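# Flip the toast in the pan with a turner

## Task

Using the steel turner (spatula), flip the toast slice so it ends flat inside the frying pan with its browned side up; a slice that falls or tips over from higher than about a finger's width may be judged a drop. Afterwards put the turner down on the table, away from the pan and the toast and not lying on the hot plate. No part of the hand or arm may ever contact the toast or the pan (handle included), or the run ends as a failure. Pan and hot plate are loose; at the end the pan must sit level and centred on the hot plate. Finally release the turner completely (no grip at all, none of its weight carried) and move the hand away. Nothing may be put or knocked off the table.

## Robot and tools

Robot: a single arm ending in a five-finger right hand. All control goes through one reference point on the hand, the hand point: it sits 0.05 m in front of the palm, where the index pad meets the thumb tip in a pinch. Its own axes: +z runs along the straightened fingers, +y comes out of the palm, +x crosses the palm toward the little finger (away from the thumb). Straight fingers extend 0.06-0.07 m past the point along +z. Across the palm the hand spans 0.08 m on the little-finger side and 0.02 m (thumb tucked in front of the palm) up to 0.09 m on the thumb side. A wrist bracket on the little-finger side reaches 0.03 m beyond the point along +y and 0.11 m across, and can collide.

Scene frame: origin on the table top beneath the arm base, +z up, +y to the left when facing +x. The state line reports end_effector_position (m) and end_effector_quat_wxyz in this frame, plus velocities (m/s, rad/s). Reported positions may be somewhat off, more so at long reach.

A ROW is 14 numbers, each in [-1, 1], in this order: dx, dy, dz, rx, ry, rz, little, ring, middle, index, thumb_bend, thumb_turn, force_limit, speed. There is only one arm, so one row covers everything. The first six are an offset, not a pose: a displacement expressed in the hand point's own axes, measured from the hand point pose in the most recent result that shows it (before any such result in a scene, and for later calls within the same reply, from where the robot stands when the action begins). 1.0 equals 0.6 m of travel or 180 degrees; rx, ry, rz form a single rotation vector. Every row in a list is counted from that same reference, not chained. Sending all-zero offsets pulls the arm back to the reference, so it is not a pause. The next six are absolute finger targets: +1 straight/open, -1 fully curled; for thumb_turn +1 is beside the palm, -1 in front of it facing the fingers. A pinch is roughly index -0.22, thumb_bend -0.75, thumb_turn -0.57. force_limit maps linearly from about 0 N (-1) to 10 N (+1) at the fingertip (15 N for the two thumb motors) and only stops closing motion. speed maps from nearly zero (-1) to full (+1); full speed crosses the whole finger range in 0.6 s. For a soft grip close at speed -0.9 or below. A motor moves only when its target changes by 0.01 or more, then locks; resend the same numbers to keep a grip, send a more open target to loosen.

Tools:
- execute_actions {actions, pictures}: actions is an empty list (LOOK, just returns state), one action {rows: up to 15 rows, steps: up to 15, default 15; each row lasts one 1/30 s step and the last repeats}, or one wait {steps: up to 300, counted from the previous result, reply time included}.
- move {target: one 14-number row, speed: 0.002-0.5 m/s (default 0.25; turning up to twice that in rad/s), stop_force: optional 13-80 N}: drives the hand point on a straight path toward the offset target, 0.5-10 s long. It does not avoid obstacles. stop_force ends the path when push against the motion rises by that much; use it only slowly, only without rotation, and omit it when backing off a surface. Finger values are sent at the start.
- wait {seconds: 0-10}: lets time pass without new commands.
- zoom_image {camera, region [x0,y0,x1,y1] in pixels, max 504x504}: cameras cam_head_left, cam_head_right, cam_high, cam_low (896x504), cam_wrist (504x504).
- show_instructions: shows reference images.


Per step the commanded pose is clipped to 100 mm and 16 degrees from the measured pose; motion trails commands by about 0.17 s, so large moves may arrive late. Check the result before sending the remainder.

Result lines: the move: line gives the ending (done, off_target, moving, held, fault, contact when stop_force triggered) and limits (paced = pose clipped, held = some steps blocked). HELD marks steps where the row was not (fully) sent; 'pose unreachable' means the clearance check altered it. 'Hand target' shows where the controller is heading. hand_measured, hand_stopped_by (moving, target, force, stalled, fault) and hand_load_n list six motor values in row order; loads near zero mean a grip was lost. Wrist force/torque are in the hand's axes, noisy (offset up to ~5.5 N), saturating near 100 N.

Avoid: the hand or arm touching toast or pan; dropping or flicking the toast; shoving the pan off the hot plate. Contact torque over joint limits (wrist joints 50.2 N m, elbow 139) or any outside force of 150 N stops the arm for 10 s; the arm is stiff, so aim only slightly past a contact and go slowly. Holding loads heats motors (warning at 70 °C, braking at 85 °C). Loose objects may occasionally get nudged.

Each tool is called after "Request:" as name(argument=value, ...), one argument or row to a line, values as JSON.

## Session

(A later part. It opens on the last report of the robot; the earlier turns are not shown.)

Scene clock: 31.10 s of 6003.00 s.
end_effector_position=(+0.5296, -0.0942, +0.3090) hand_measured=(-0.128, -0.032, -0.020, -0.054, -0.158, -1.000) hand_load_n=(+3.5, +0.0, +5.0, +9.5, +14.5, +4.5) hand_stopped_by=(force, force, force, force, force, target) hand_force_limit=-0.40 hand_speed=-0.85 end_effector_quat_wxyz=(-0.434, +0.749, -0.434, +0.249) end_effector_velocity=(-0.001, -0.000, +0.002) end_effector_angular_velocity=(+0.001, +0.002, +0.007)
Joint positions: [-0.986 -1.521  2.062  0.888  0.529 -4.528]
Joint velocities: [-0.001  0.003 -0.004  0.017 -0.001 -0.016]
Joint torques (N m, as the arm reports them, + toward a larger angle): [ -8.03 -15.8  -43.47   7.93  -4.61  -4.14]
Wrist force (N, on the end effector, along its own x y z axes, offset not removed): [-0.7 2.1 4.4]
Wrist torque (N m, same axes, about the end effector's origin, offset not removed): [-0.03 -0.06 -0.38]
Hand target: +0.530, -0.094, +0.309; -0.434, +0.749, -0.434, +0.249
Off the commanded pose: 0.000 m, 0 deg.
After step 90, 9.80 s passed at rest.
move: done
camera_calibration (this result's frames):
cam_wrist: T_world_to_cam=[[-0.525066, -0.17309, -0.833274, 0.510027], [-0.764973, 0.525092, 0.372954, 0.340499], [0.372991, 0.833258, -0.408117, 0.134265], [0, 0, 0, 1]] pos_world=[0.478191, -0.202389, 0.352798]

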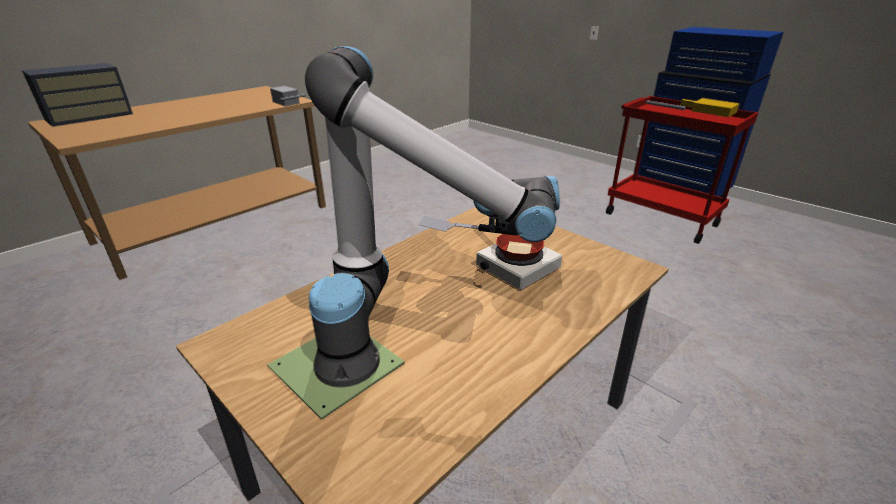

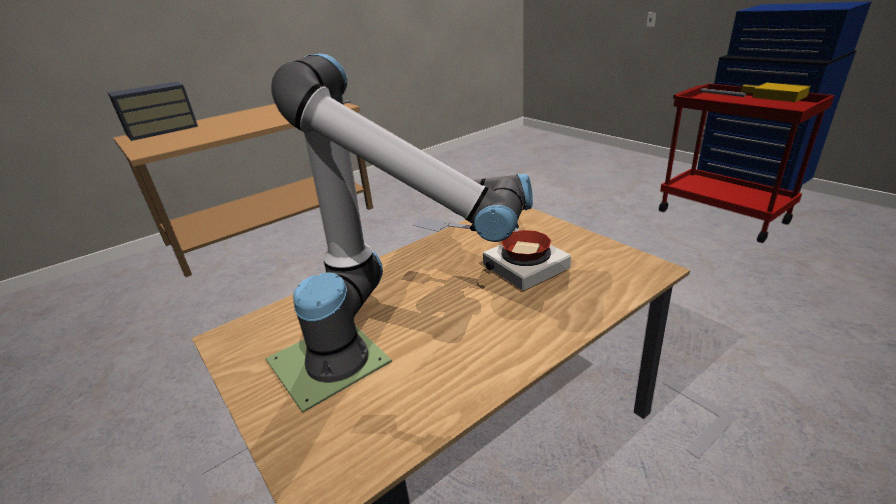

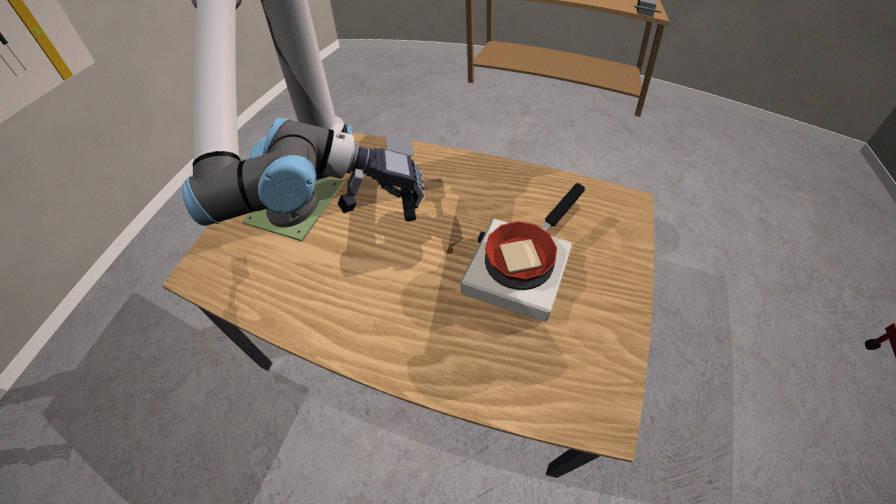

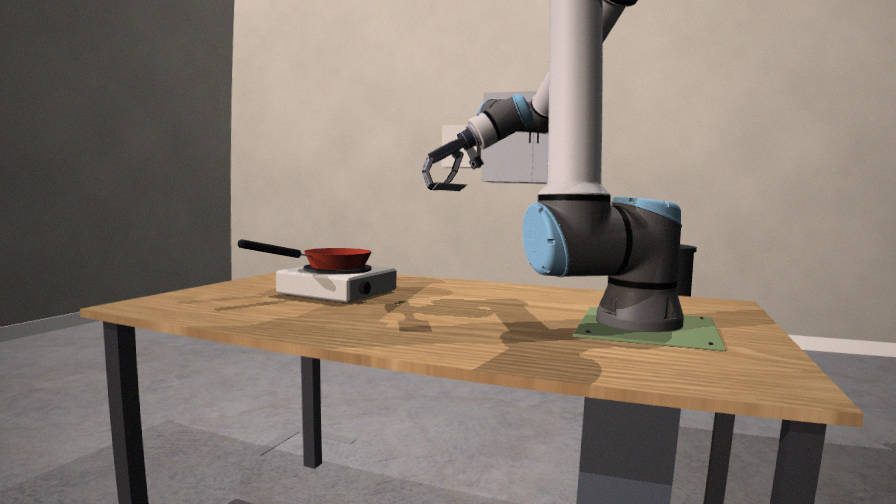

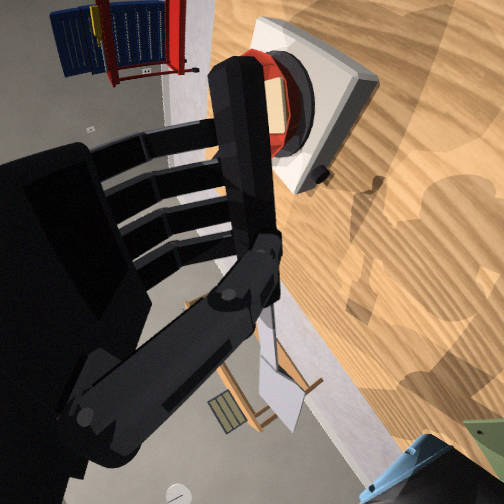

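Request:
move(
  target=[0.405,-0.256,0.343,0,0.153,-0.265,-0.4,-0.4,-0.4,-0.4,-0.3,-1,-0.4,-0.85],
  speed=0.15,
)

Request:
zoom_image(
  camera="cam_wrist",
  region=[170,300,400,504],
)

Request:
zoom_image(
  camera="cam_head_left",
  region=[460,180,600,290],
)

Scene clock: 38.67 s of 6003.00 s.
end_effector_position=(+0.8716, -0.1776, +0.3386) hand_measured=(-0.128, -0.032, -0.020, -0.054, -0.158, -1.000) hand_load_n=(+3.0, +0.0, +5.0, +9.5, +14.0, +4.5) hand_stopped_by=(force, force, force, force, force, target) hand_force_limit=-0.40 hand_speed=-0.85 end_effector_quat_wxyz=(-0.184, +0.781, -0.185, +0.568) end_effector_velocity=(+0.002, -0.001, +0.000) end_effector_angular_velocity=(-0.006, -0.003, -0.003)
Joint positions: [-0.557 -1.338  1.711 -0.015  0.989 -4.355]
Joint velocities: [ 0.002  0.002 -0.002 -0.005  0.005 -0.002]
Joint torques (N m, as the arm reports them, + toward a larger angle): [ 13.31 -41.11 -50.92  -3.35   1.79  -4.48]
Wrist force (N, on the end effector, along its own x y z axes, offset not removed): [-5.5 1.7 2.4]
Wrist torque (N m, same axes, about the end effector's origin, offset not removed): [0.05 0.46 -0.52]
Hand target: +0.872, -0.178, +0.339; -0.184, +0.781, -0.185, +0.568
Off the commanded pose: 0.000 m, 0 deg.
After step 90, 0.83 s passed at rest.
move: done
camera_calibration (this result's frames):
cam_wrist: T_world_to_cam=[[-0.160937, -0.806348, -0.569123, 0.18055], [-0.738764, 0.480796, -0.472295, 0.890405], [0.654467, 0.344438, -0.673079, -0.15415], [0, 0, 0, 1]] pos_world=[0.787742, -0.229422, 0.419534]

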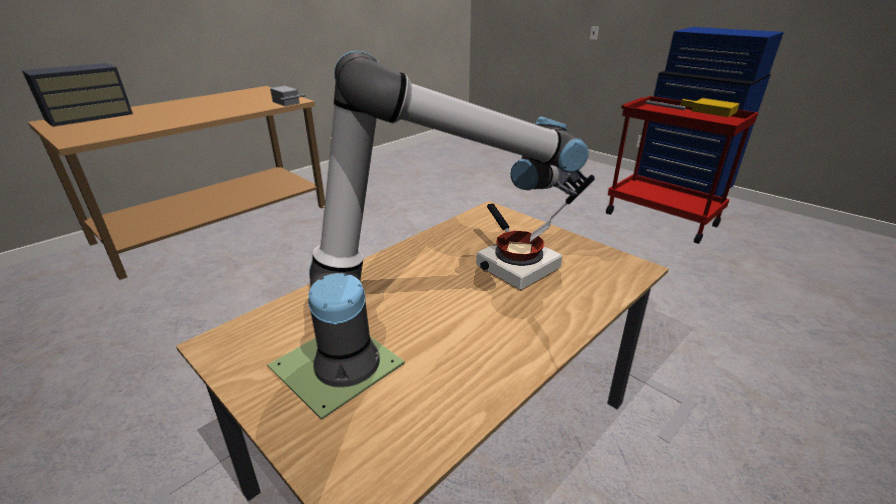

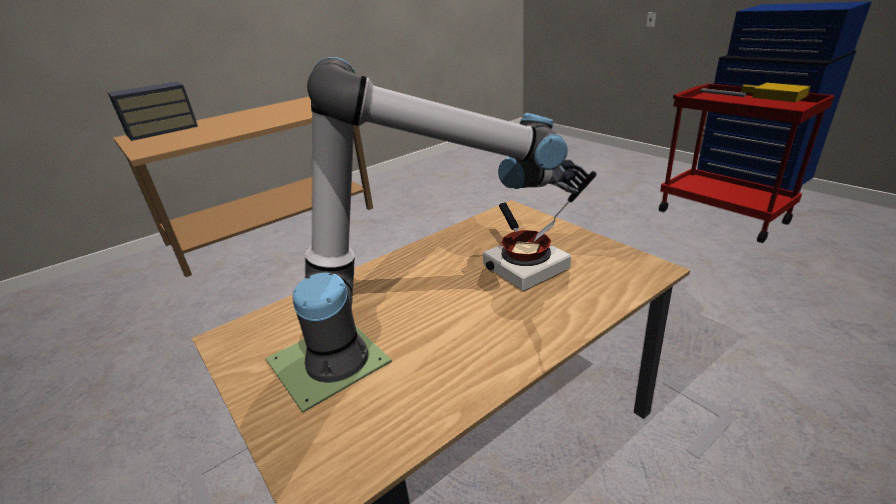

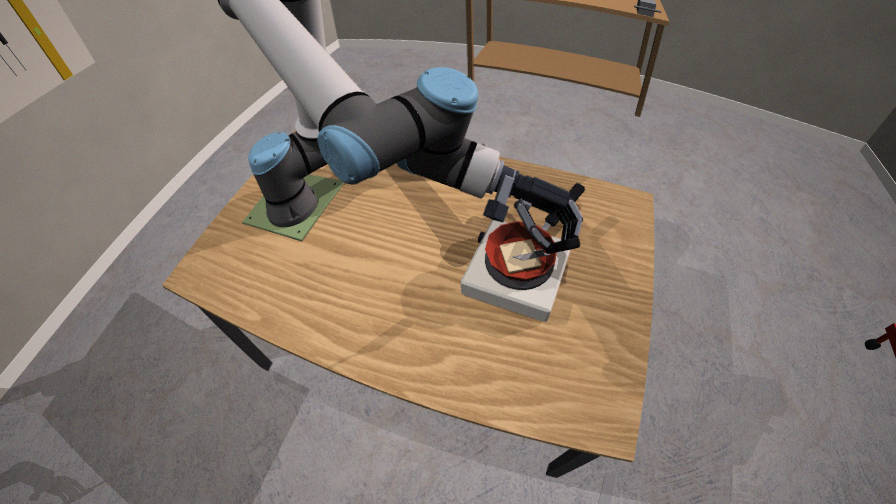

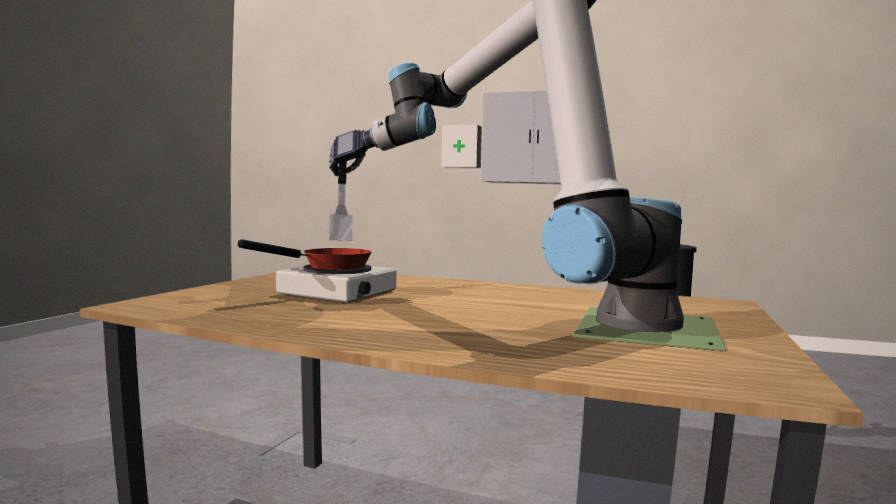

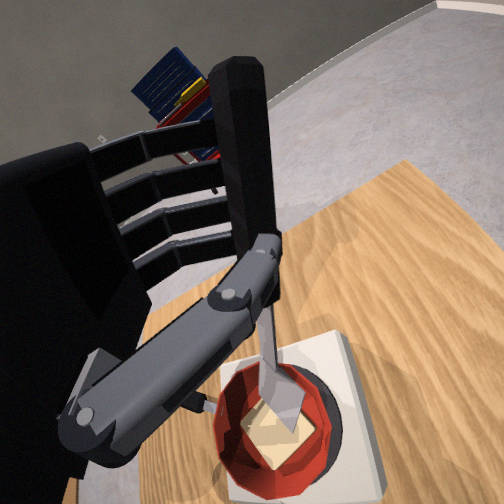

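Region (170, 300, 400, 504) of cam_wrist's 504x504 image, scaled by 2.191, with more detail than that image has; it fills the top 447 rows of this view, and the rest is white.

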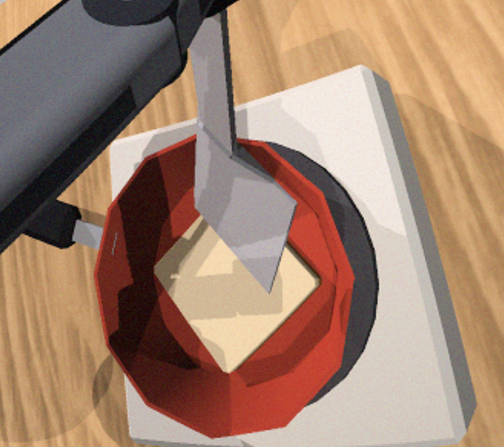

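Region (460, 180, 600, 290) of cam_head_left's 896x504 image, scaled by 3.600, with more detail than that image has; it fills the top 396 rows of this view, and the rest is white.

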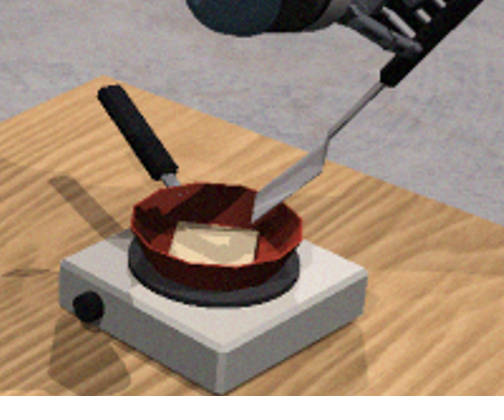

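Request:
move(
  target=[-0.04,0.04,0.036,0,0,0,-0.4,-0.4,-0.4,-0.4,-0.3,-1,-0.4,-0.85],
  speed=0.03,
)

Request:
zoom_image(
  camera="cam_wrist",
  region=[170,300,400,504],
)

Request:
zoom_image(
  camera="cam_head_left",
  region=[460,180,600,290],
)

Scene clock: 43.70 s of 6003.00 s.
end_effector_position=(+0.8833, -0.1846, +0.3011) hand_measured=(-0.128, -0.032, -0.020, -0.054, -0.158, -1.000) hand_load_n=(+2.5, +0.5, +5.0, +9.0, +14.0, +4.5) hand_stopped_by=(force, force, force, force, force, target) hand_force_limit=-0.40 hand_speed=-0.85 end_effector_quat_wxyz=(-0.184, +0.781, -0.185, +0.568) end_effector_velocity=(+0.001, -0.001, -0.001) end_effector_angular_velocity=(-0.001, -0.001, -0.001)
Joint positions: [-0.557 -1.294  1.725 -0.074  0.989 -4.355]
Joint velocities: [ 0.     0.002  0.001 -0.004  0.001 -0.001]
Joint torques (N m, as the arm reports them, + toward a larger angle): [ -7.36 -43.15 -24.98  -3.22  -2.69   3.16]
Wrist force (N, on the end effector, along its own x y z axes, offset not removed): [-1.8 -0.7 2.2]
Wrist torque (N m, same axes, about the end effector's origin, offset not removed): [-0.38 0.06 -0.38]
Hand target: +0.883, -0.185, +0.301; -0.184, +0.781, -0.185, +0.568
Off the commanded pose: 0.000 m, 0 deg.
After step 90, 0.33 s passed at rest.
move: done
camera_calibration (this result's frames):
cam_wrist: T_world_to_cam=[[-0.1609, -0.80636, -0.569118, 0.155413], [-0.738794, 0.480755, -0.472291, 0.884753], [0.654442, 0.344469, -0.673087, -0.184666], [0, 0, 0, 1]] pos_world=[0.799509, -0.236418, 0.382012]

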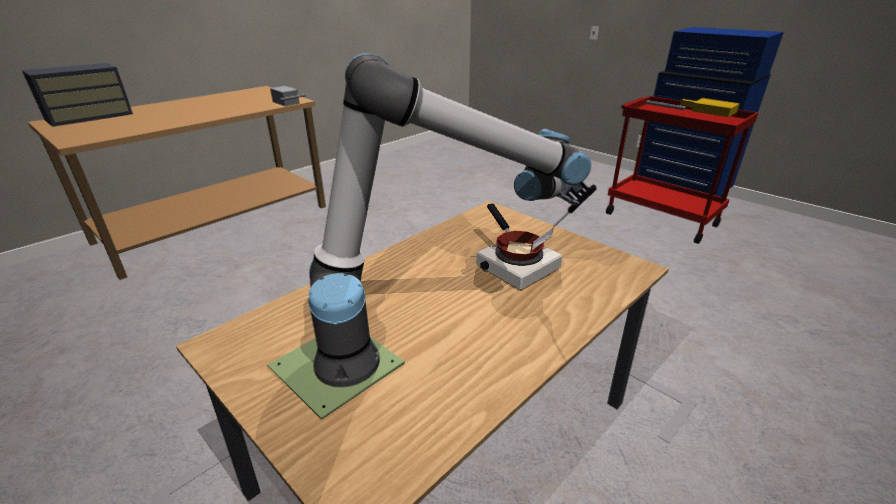

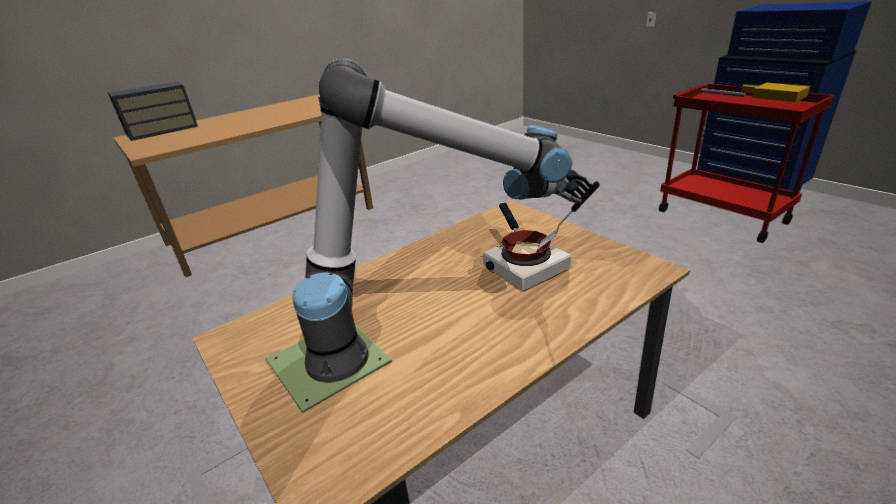

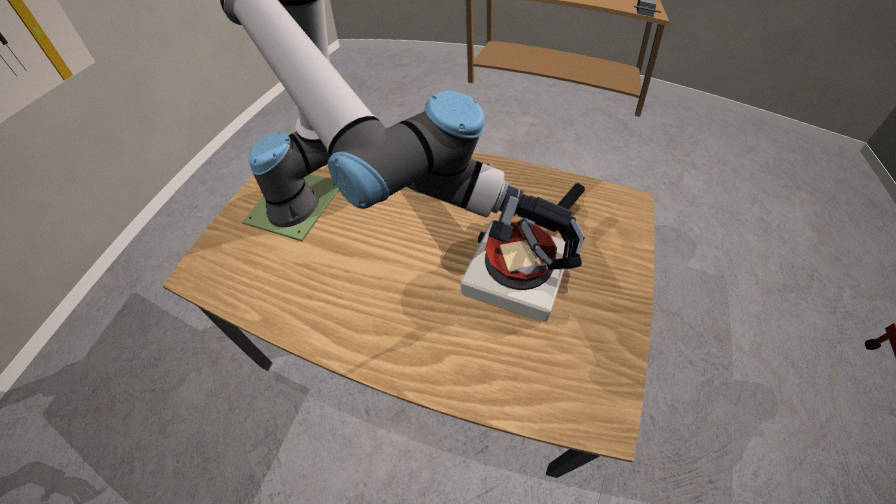

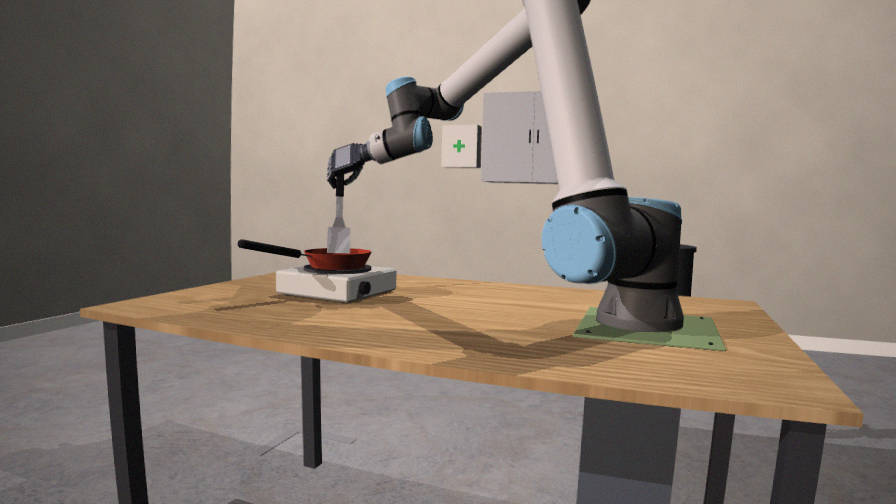

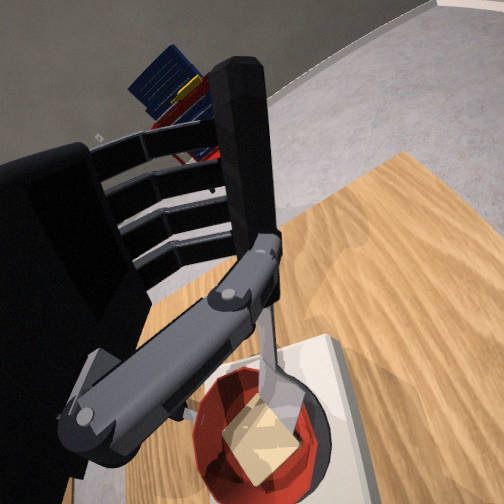

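Region (170, 300, 400, 504) of cam_wrist's 504x504 image, scaled by 2.191, with more detail than that image has; it fills the top 447 rows of this view, and the rest is white.

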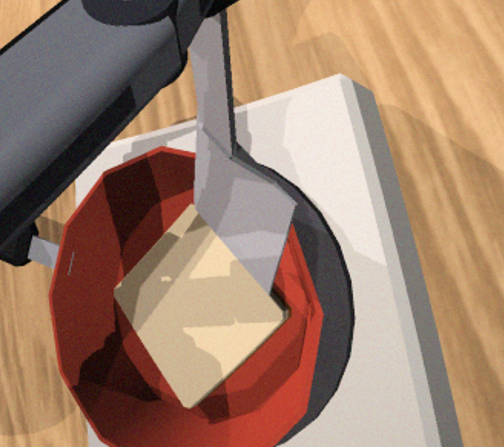

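Region (460, 180, 600, 290) of cam_head_left's 896x504 image, scaled by 3.600, with more detail than that image has; it fills the top 396 rows of this view, and the rest is white.

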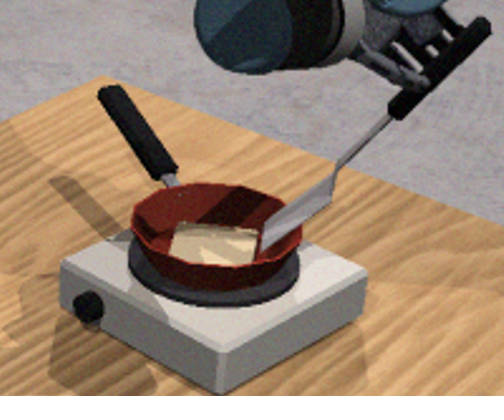

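Lightly at the wall; descend along it.

Request:
move(
  target=[-0.036,0.008,0.002,0,0,0,-0.4,-0.4,-0.4,-0.4,-0.3,-1,-0.4,-0.85],
  speed=0.015,
)

Request:
zoom_image(
  camera="cam_head_left",
  region=[460,180,600,290],
)

Scene clock: 48.53 s of 6003.00 s.
end_effector_position=(+0.8780, -0.1780, +0.2810) hand_measured=(-0.128, -0.032, -0.020, -0.054, -0.158, -1.000) hand_load_n=(+0.0, +2.0, +6.5, +9.0, +13.5, +3.0) hand_stopped_by=(force, force, force, force, force, target) hand_force_limit=-0.40 hand_speed=-0.85 end_effector_quat_wxyz=(-0.184, +0.781, -0.185, +0.568) end_effector_velocity=(-0.001, +0.001, -0.003) end_effector_angular_velocity=(+0.002, +0.001, -0.001)
Joint positions: [-0.552 -1.29   1.76  -0.112  0.994 -4.353]
Joint velocities: [ 0.     0.     0.004 -0.004  0.001  0.001]
Joint torques (N m, as the arm reports them, + toward a larger angle): [ 13.18 -40.93 -20.4   -2.37   1.78   3.25]
Wrist force (N, on the end effector, along its own x y z axes, offset not removed): [3.8 0.5 3.4]
Wrist torque (N m, same axes, about the end effector's origin, offset not removed): [-0.07 -0.36 0.02]
Hand target: +0.878, -0.178, +0.281; -0.184, +0.781, -0.185, +0.568
Off the commanded pose: 0.000 m, 0 deg.
After step 90, 0.10 s passed at rest.
move: done
camera_calibration (this result's frames):
cam_wrist: T_world_to_cam=[[-0.160893, -0.806378, -0.569094, 0.148427], [-0.738781, 0.480743, -0.472323, 0.868138], [0.654458, 0.344442, -0.673085, -0.19698], [0, 0, 0, 1]] pos_world=[0.79416, -0.229815, 0.361926]

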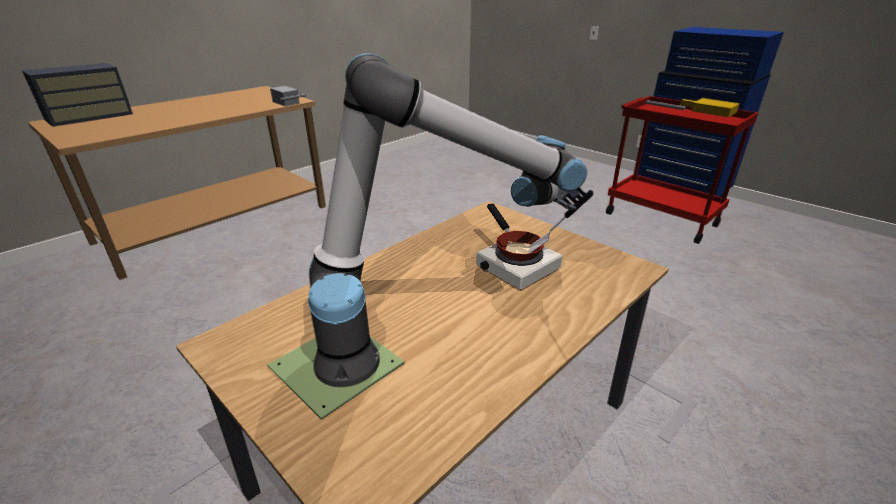

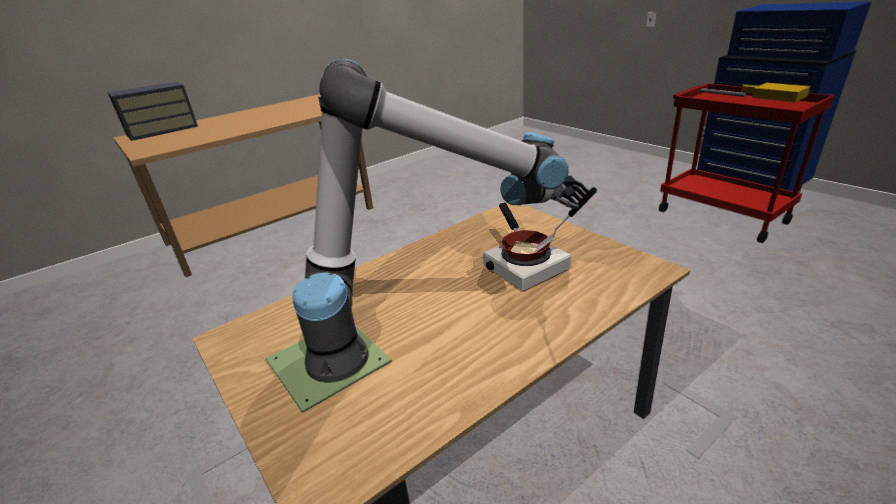

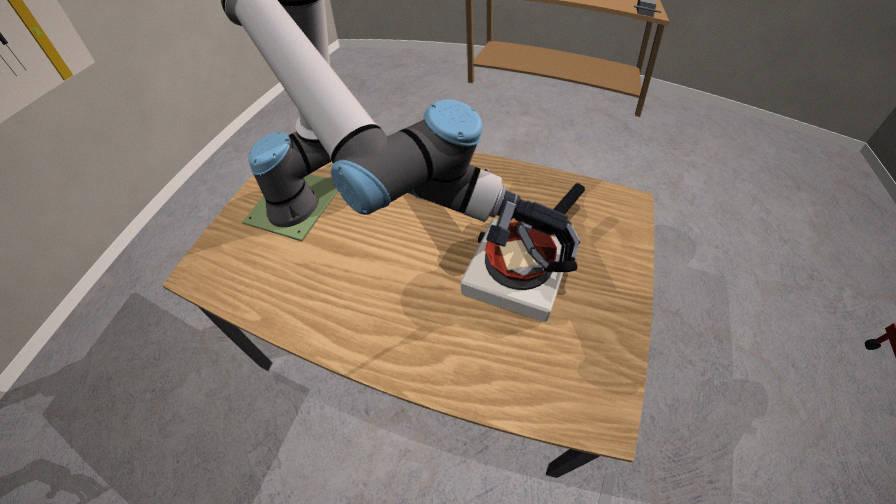

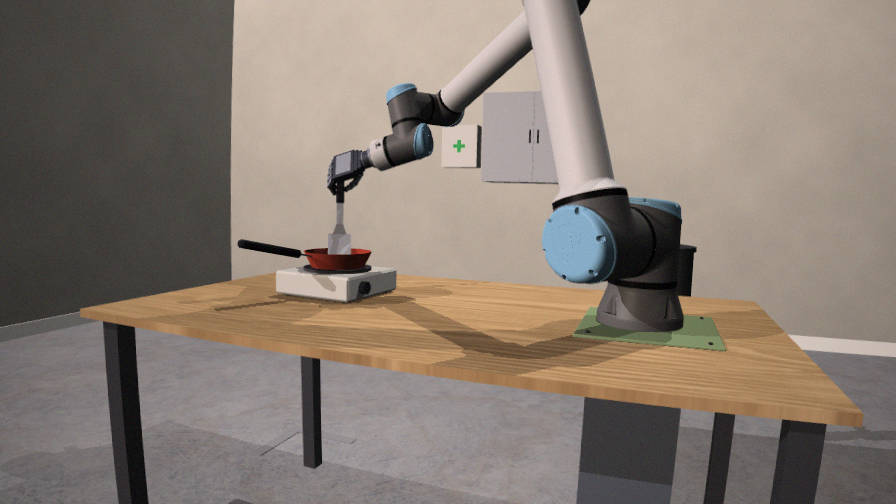

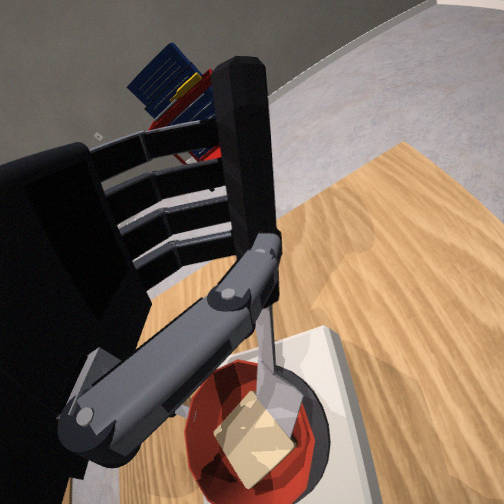

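Region (460, 180, 600, 290) of cam_head_left's 896x504 image, scaled by 3.600, with more detail than that image has; it fills the top 396 rows of this view, and the rest is white.

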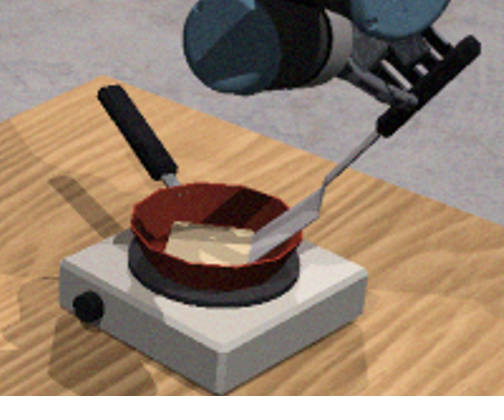

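Request:
move(
  target=[-0.0143,0.021,0.012,0,-0.022,0.0385,-0.4,-0.4,-0.4,-0.4,-0.3,-1,-0.4,-0.85],
  speed=0.02,
)

Request:
zoom_image(
  camera="cam_head_left",
  region=[460,180,600,290],
)

Request:
zoom_image(
  camera="cam_wrist",
  region=[170,300,400,504],
)

Scene clock: 55.97 s of 6003.00 s.
end_effector_position=(+0.8814, -0.1840, +0.2658) hand_measured=(-0.128, -0.032, -0.020, -0.054, -0.158, -1.000) hand_load_n=(+0.0, +2.0, +6.0, +8.5, +13.5, +3.0) hand_stopped_by=(force, force, force, force, force, target) hand_force_limit=-0.40 hand_speed=-0.85 end_effector_quat_wxyz=(-0.224, +0.787, -0.225, +0.529) end_effector_velocity=(+0.000, -0.001, -0.002) end_effector_angular_velocity=(+0.009, +0.006, -0.000)
Joint positions: [-0.572 -1.247  1.705 -0.019  0.949 -4.285]
Joint velocities: [-0.002  0.005 -0.004  0.006 -0.003  0.005]
Joint torques (N m, as the arm reports them, + toward a larger angle): [-11.79 -47.55 -47.43   2.61  -2.93   4.11]
Wrist force (N, on the end effector, along its own x y z axes, offset not removed): [-3.0 2.4 6.9]
Wrist torque (N m, same axes, about the end effector's origin, offset not removed): [-0.08 0.10 -0.39]
Hand target: +0.881, -0.184, +0.266; -0.225, +0.787, -0.226, +0.528
Off the commanded pose: 0.000 m, 0 deg.
After step 90, 0.73 s passed at rest.
move: done
camera_calibration (this result's frames):
cam_wrist: T_world_to_cam=[[-0.202923, -0.733108, -0.649134, 0.207279], [-0.767145, 0.531008, -0.359887, 0.870703], [0.608531, 0.42495, -0.670154, -0.152871], [0, 0, 0, 1]] pos_world=[0.803044, -0.24543, 0.345459]

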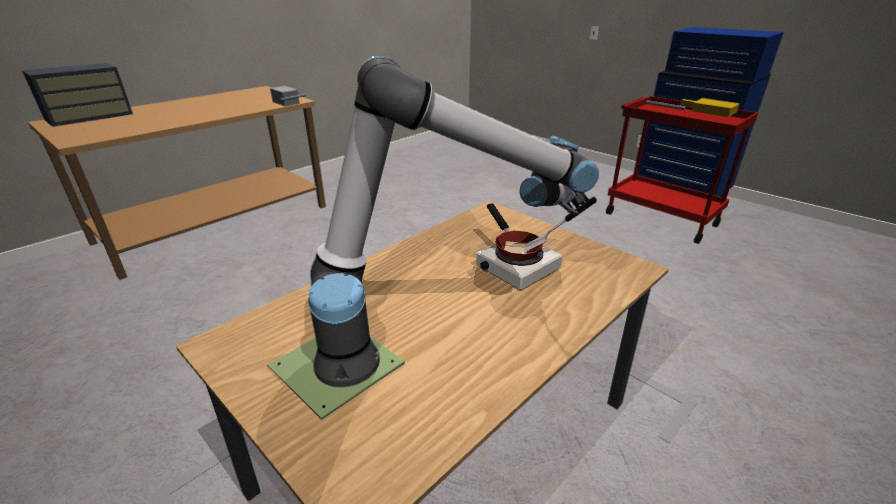

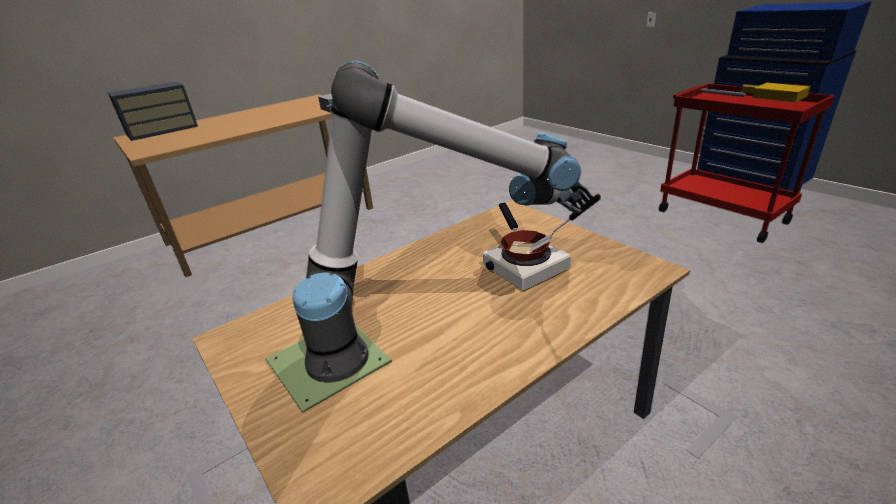

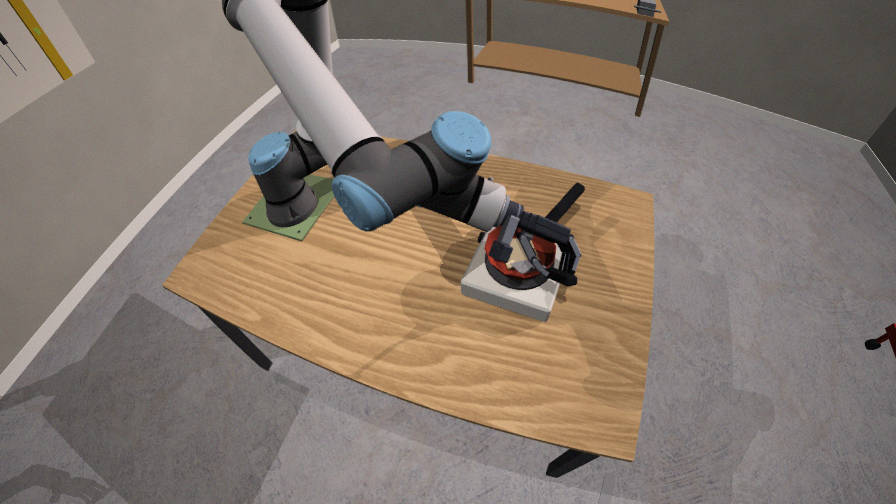

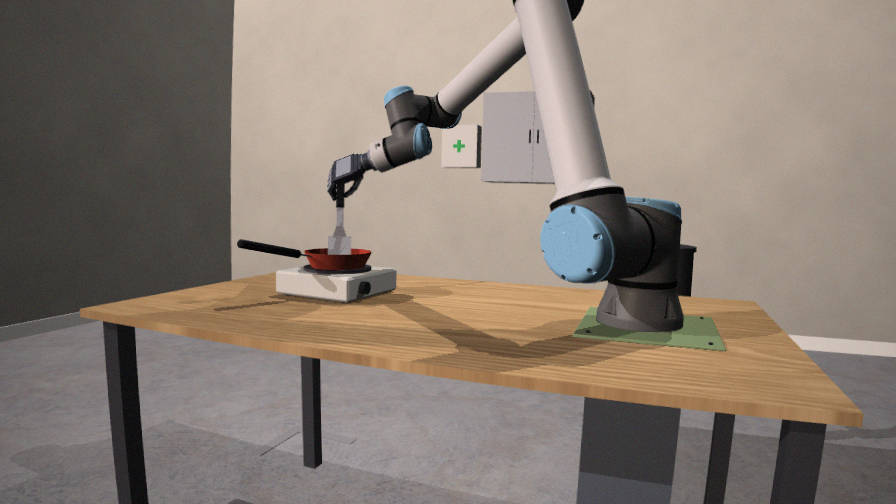

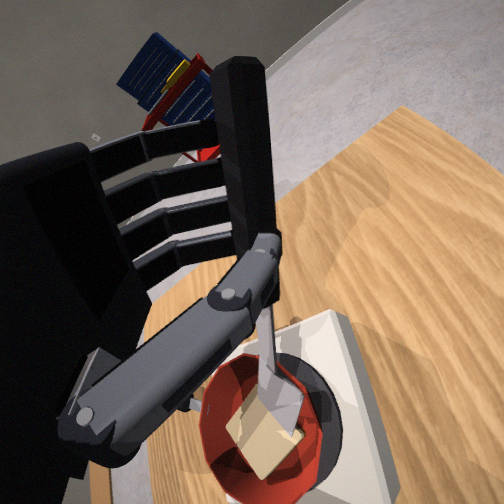

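Region (460, 180, 600, 290) of cam_head_left's 896x504 image, scaled by 3.600, with more detail than that image has; it fills the top 396 rows of this view, and the rest is white.

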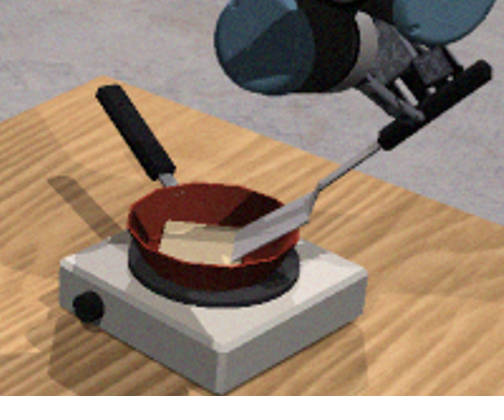

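Region (170, 300, 400, 504) of cam_wrist's 504x504 image, scaled by 2.191, with more detail than that image has; it fills the top 447 rows of this view, and the rest is white.

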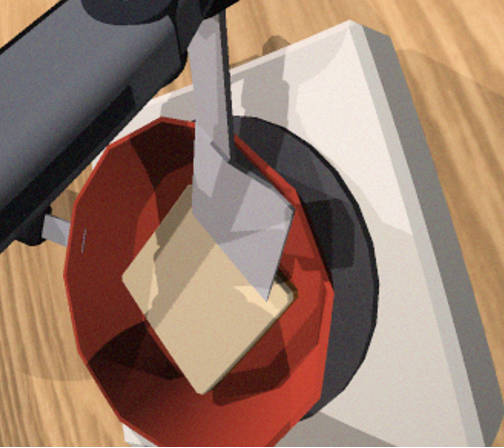

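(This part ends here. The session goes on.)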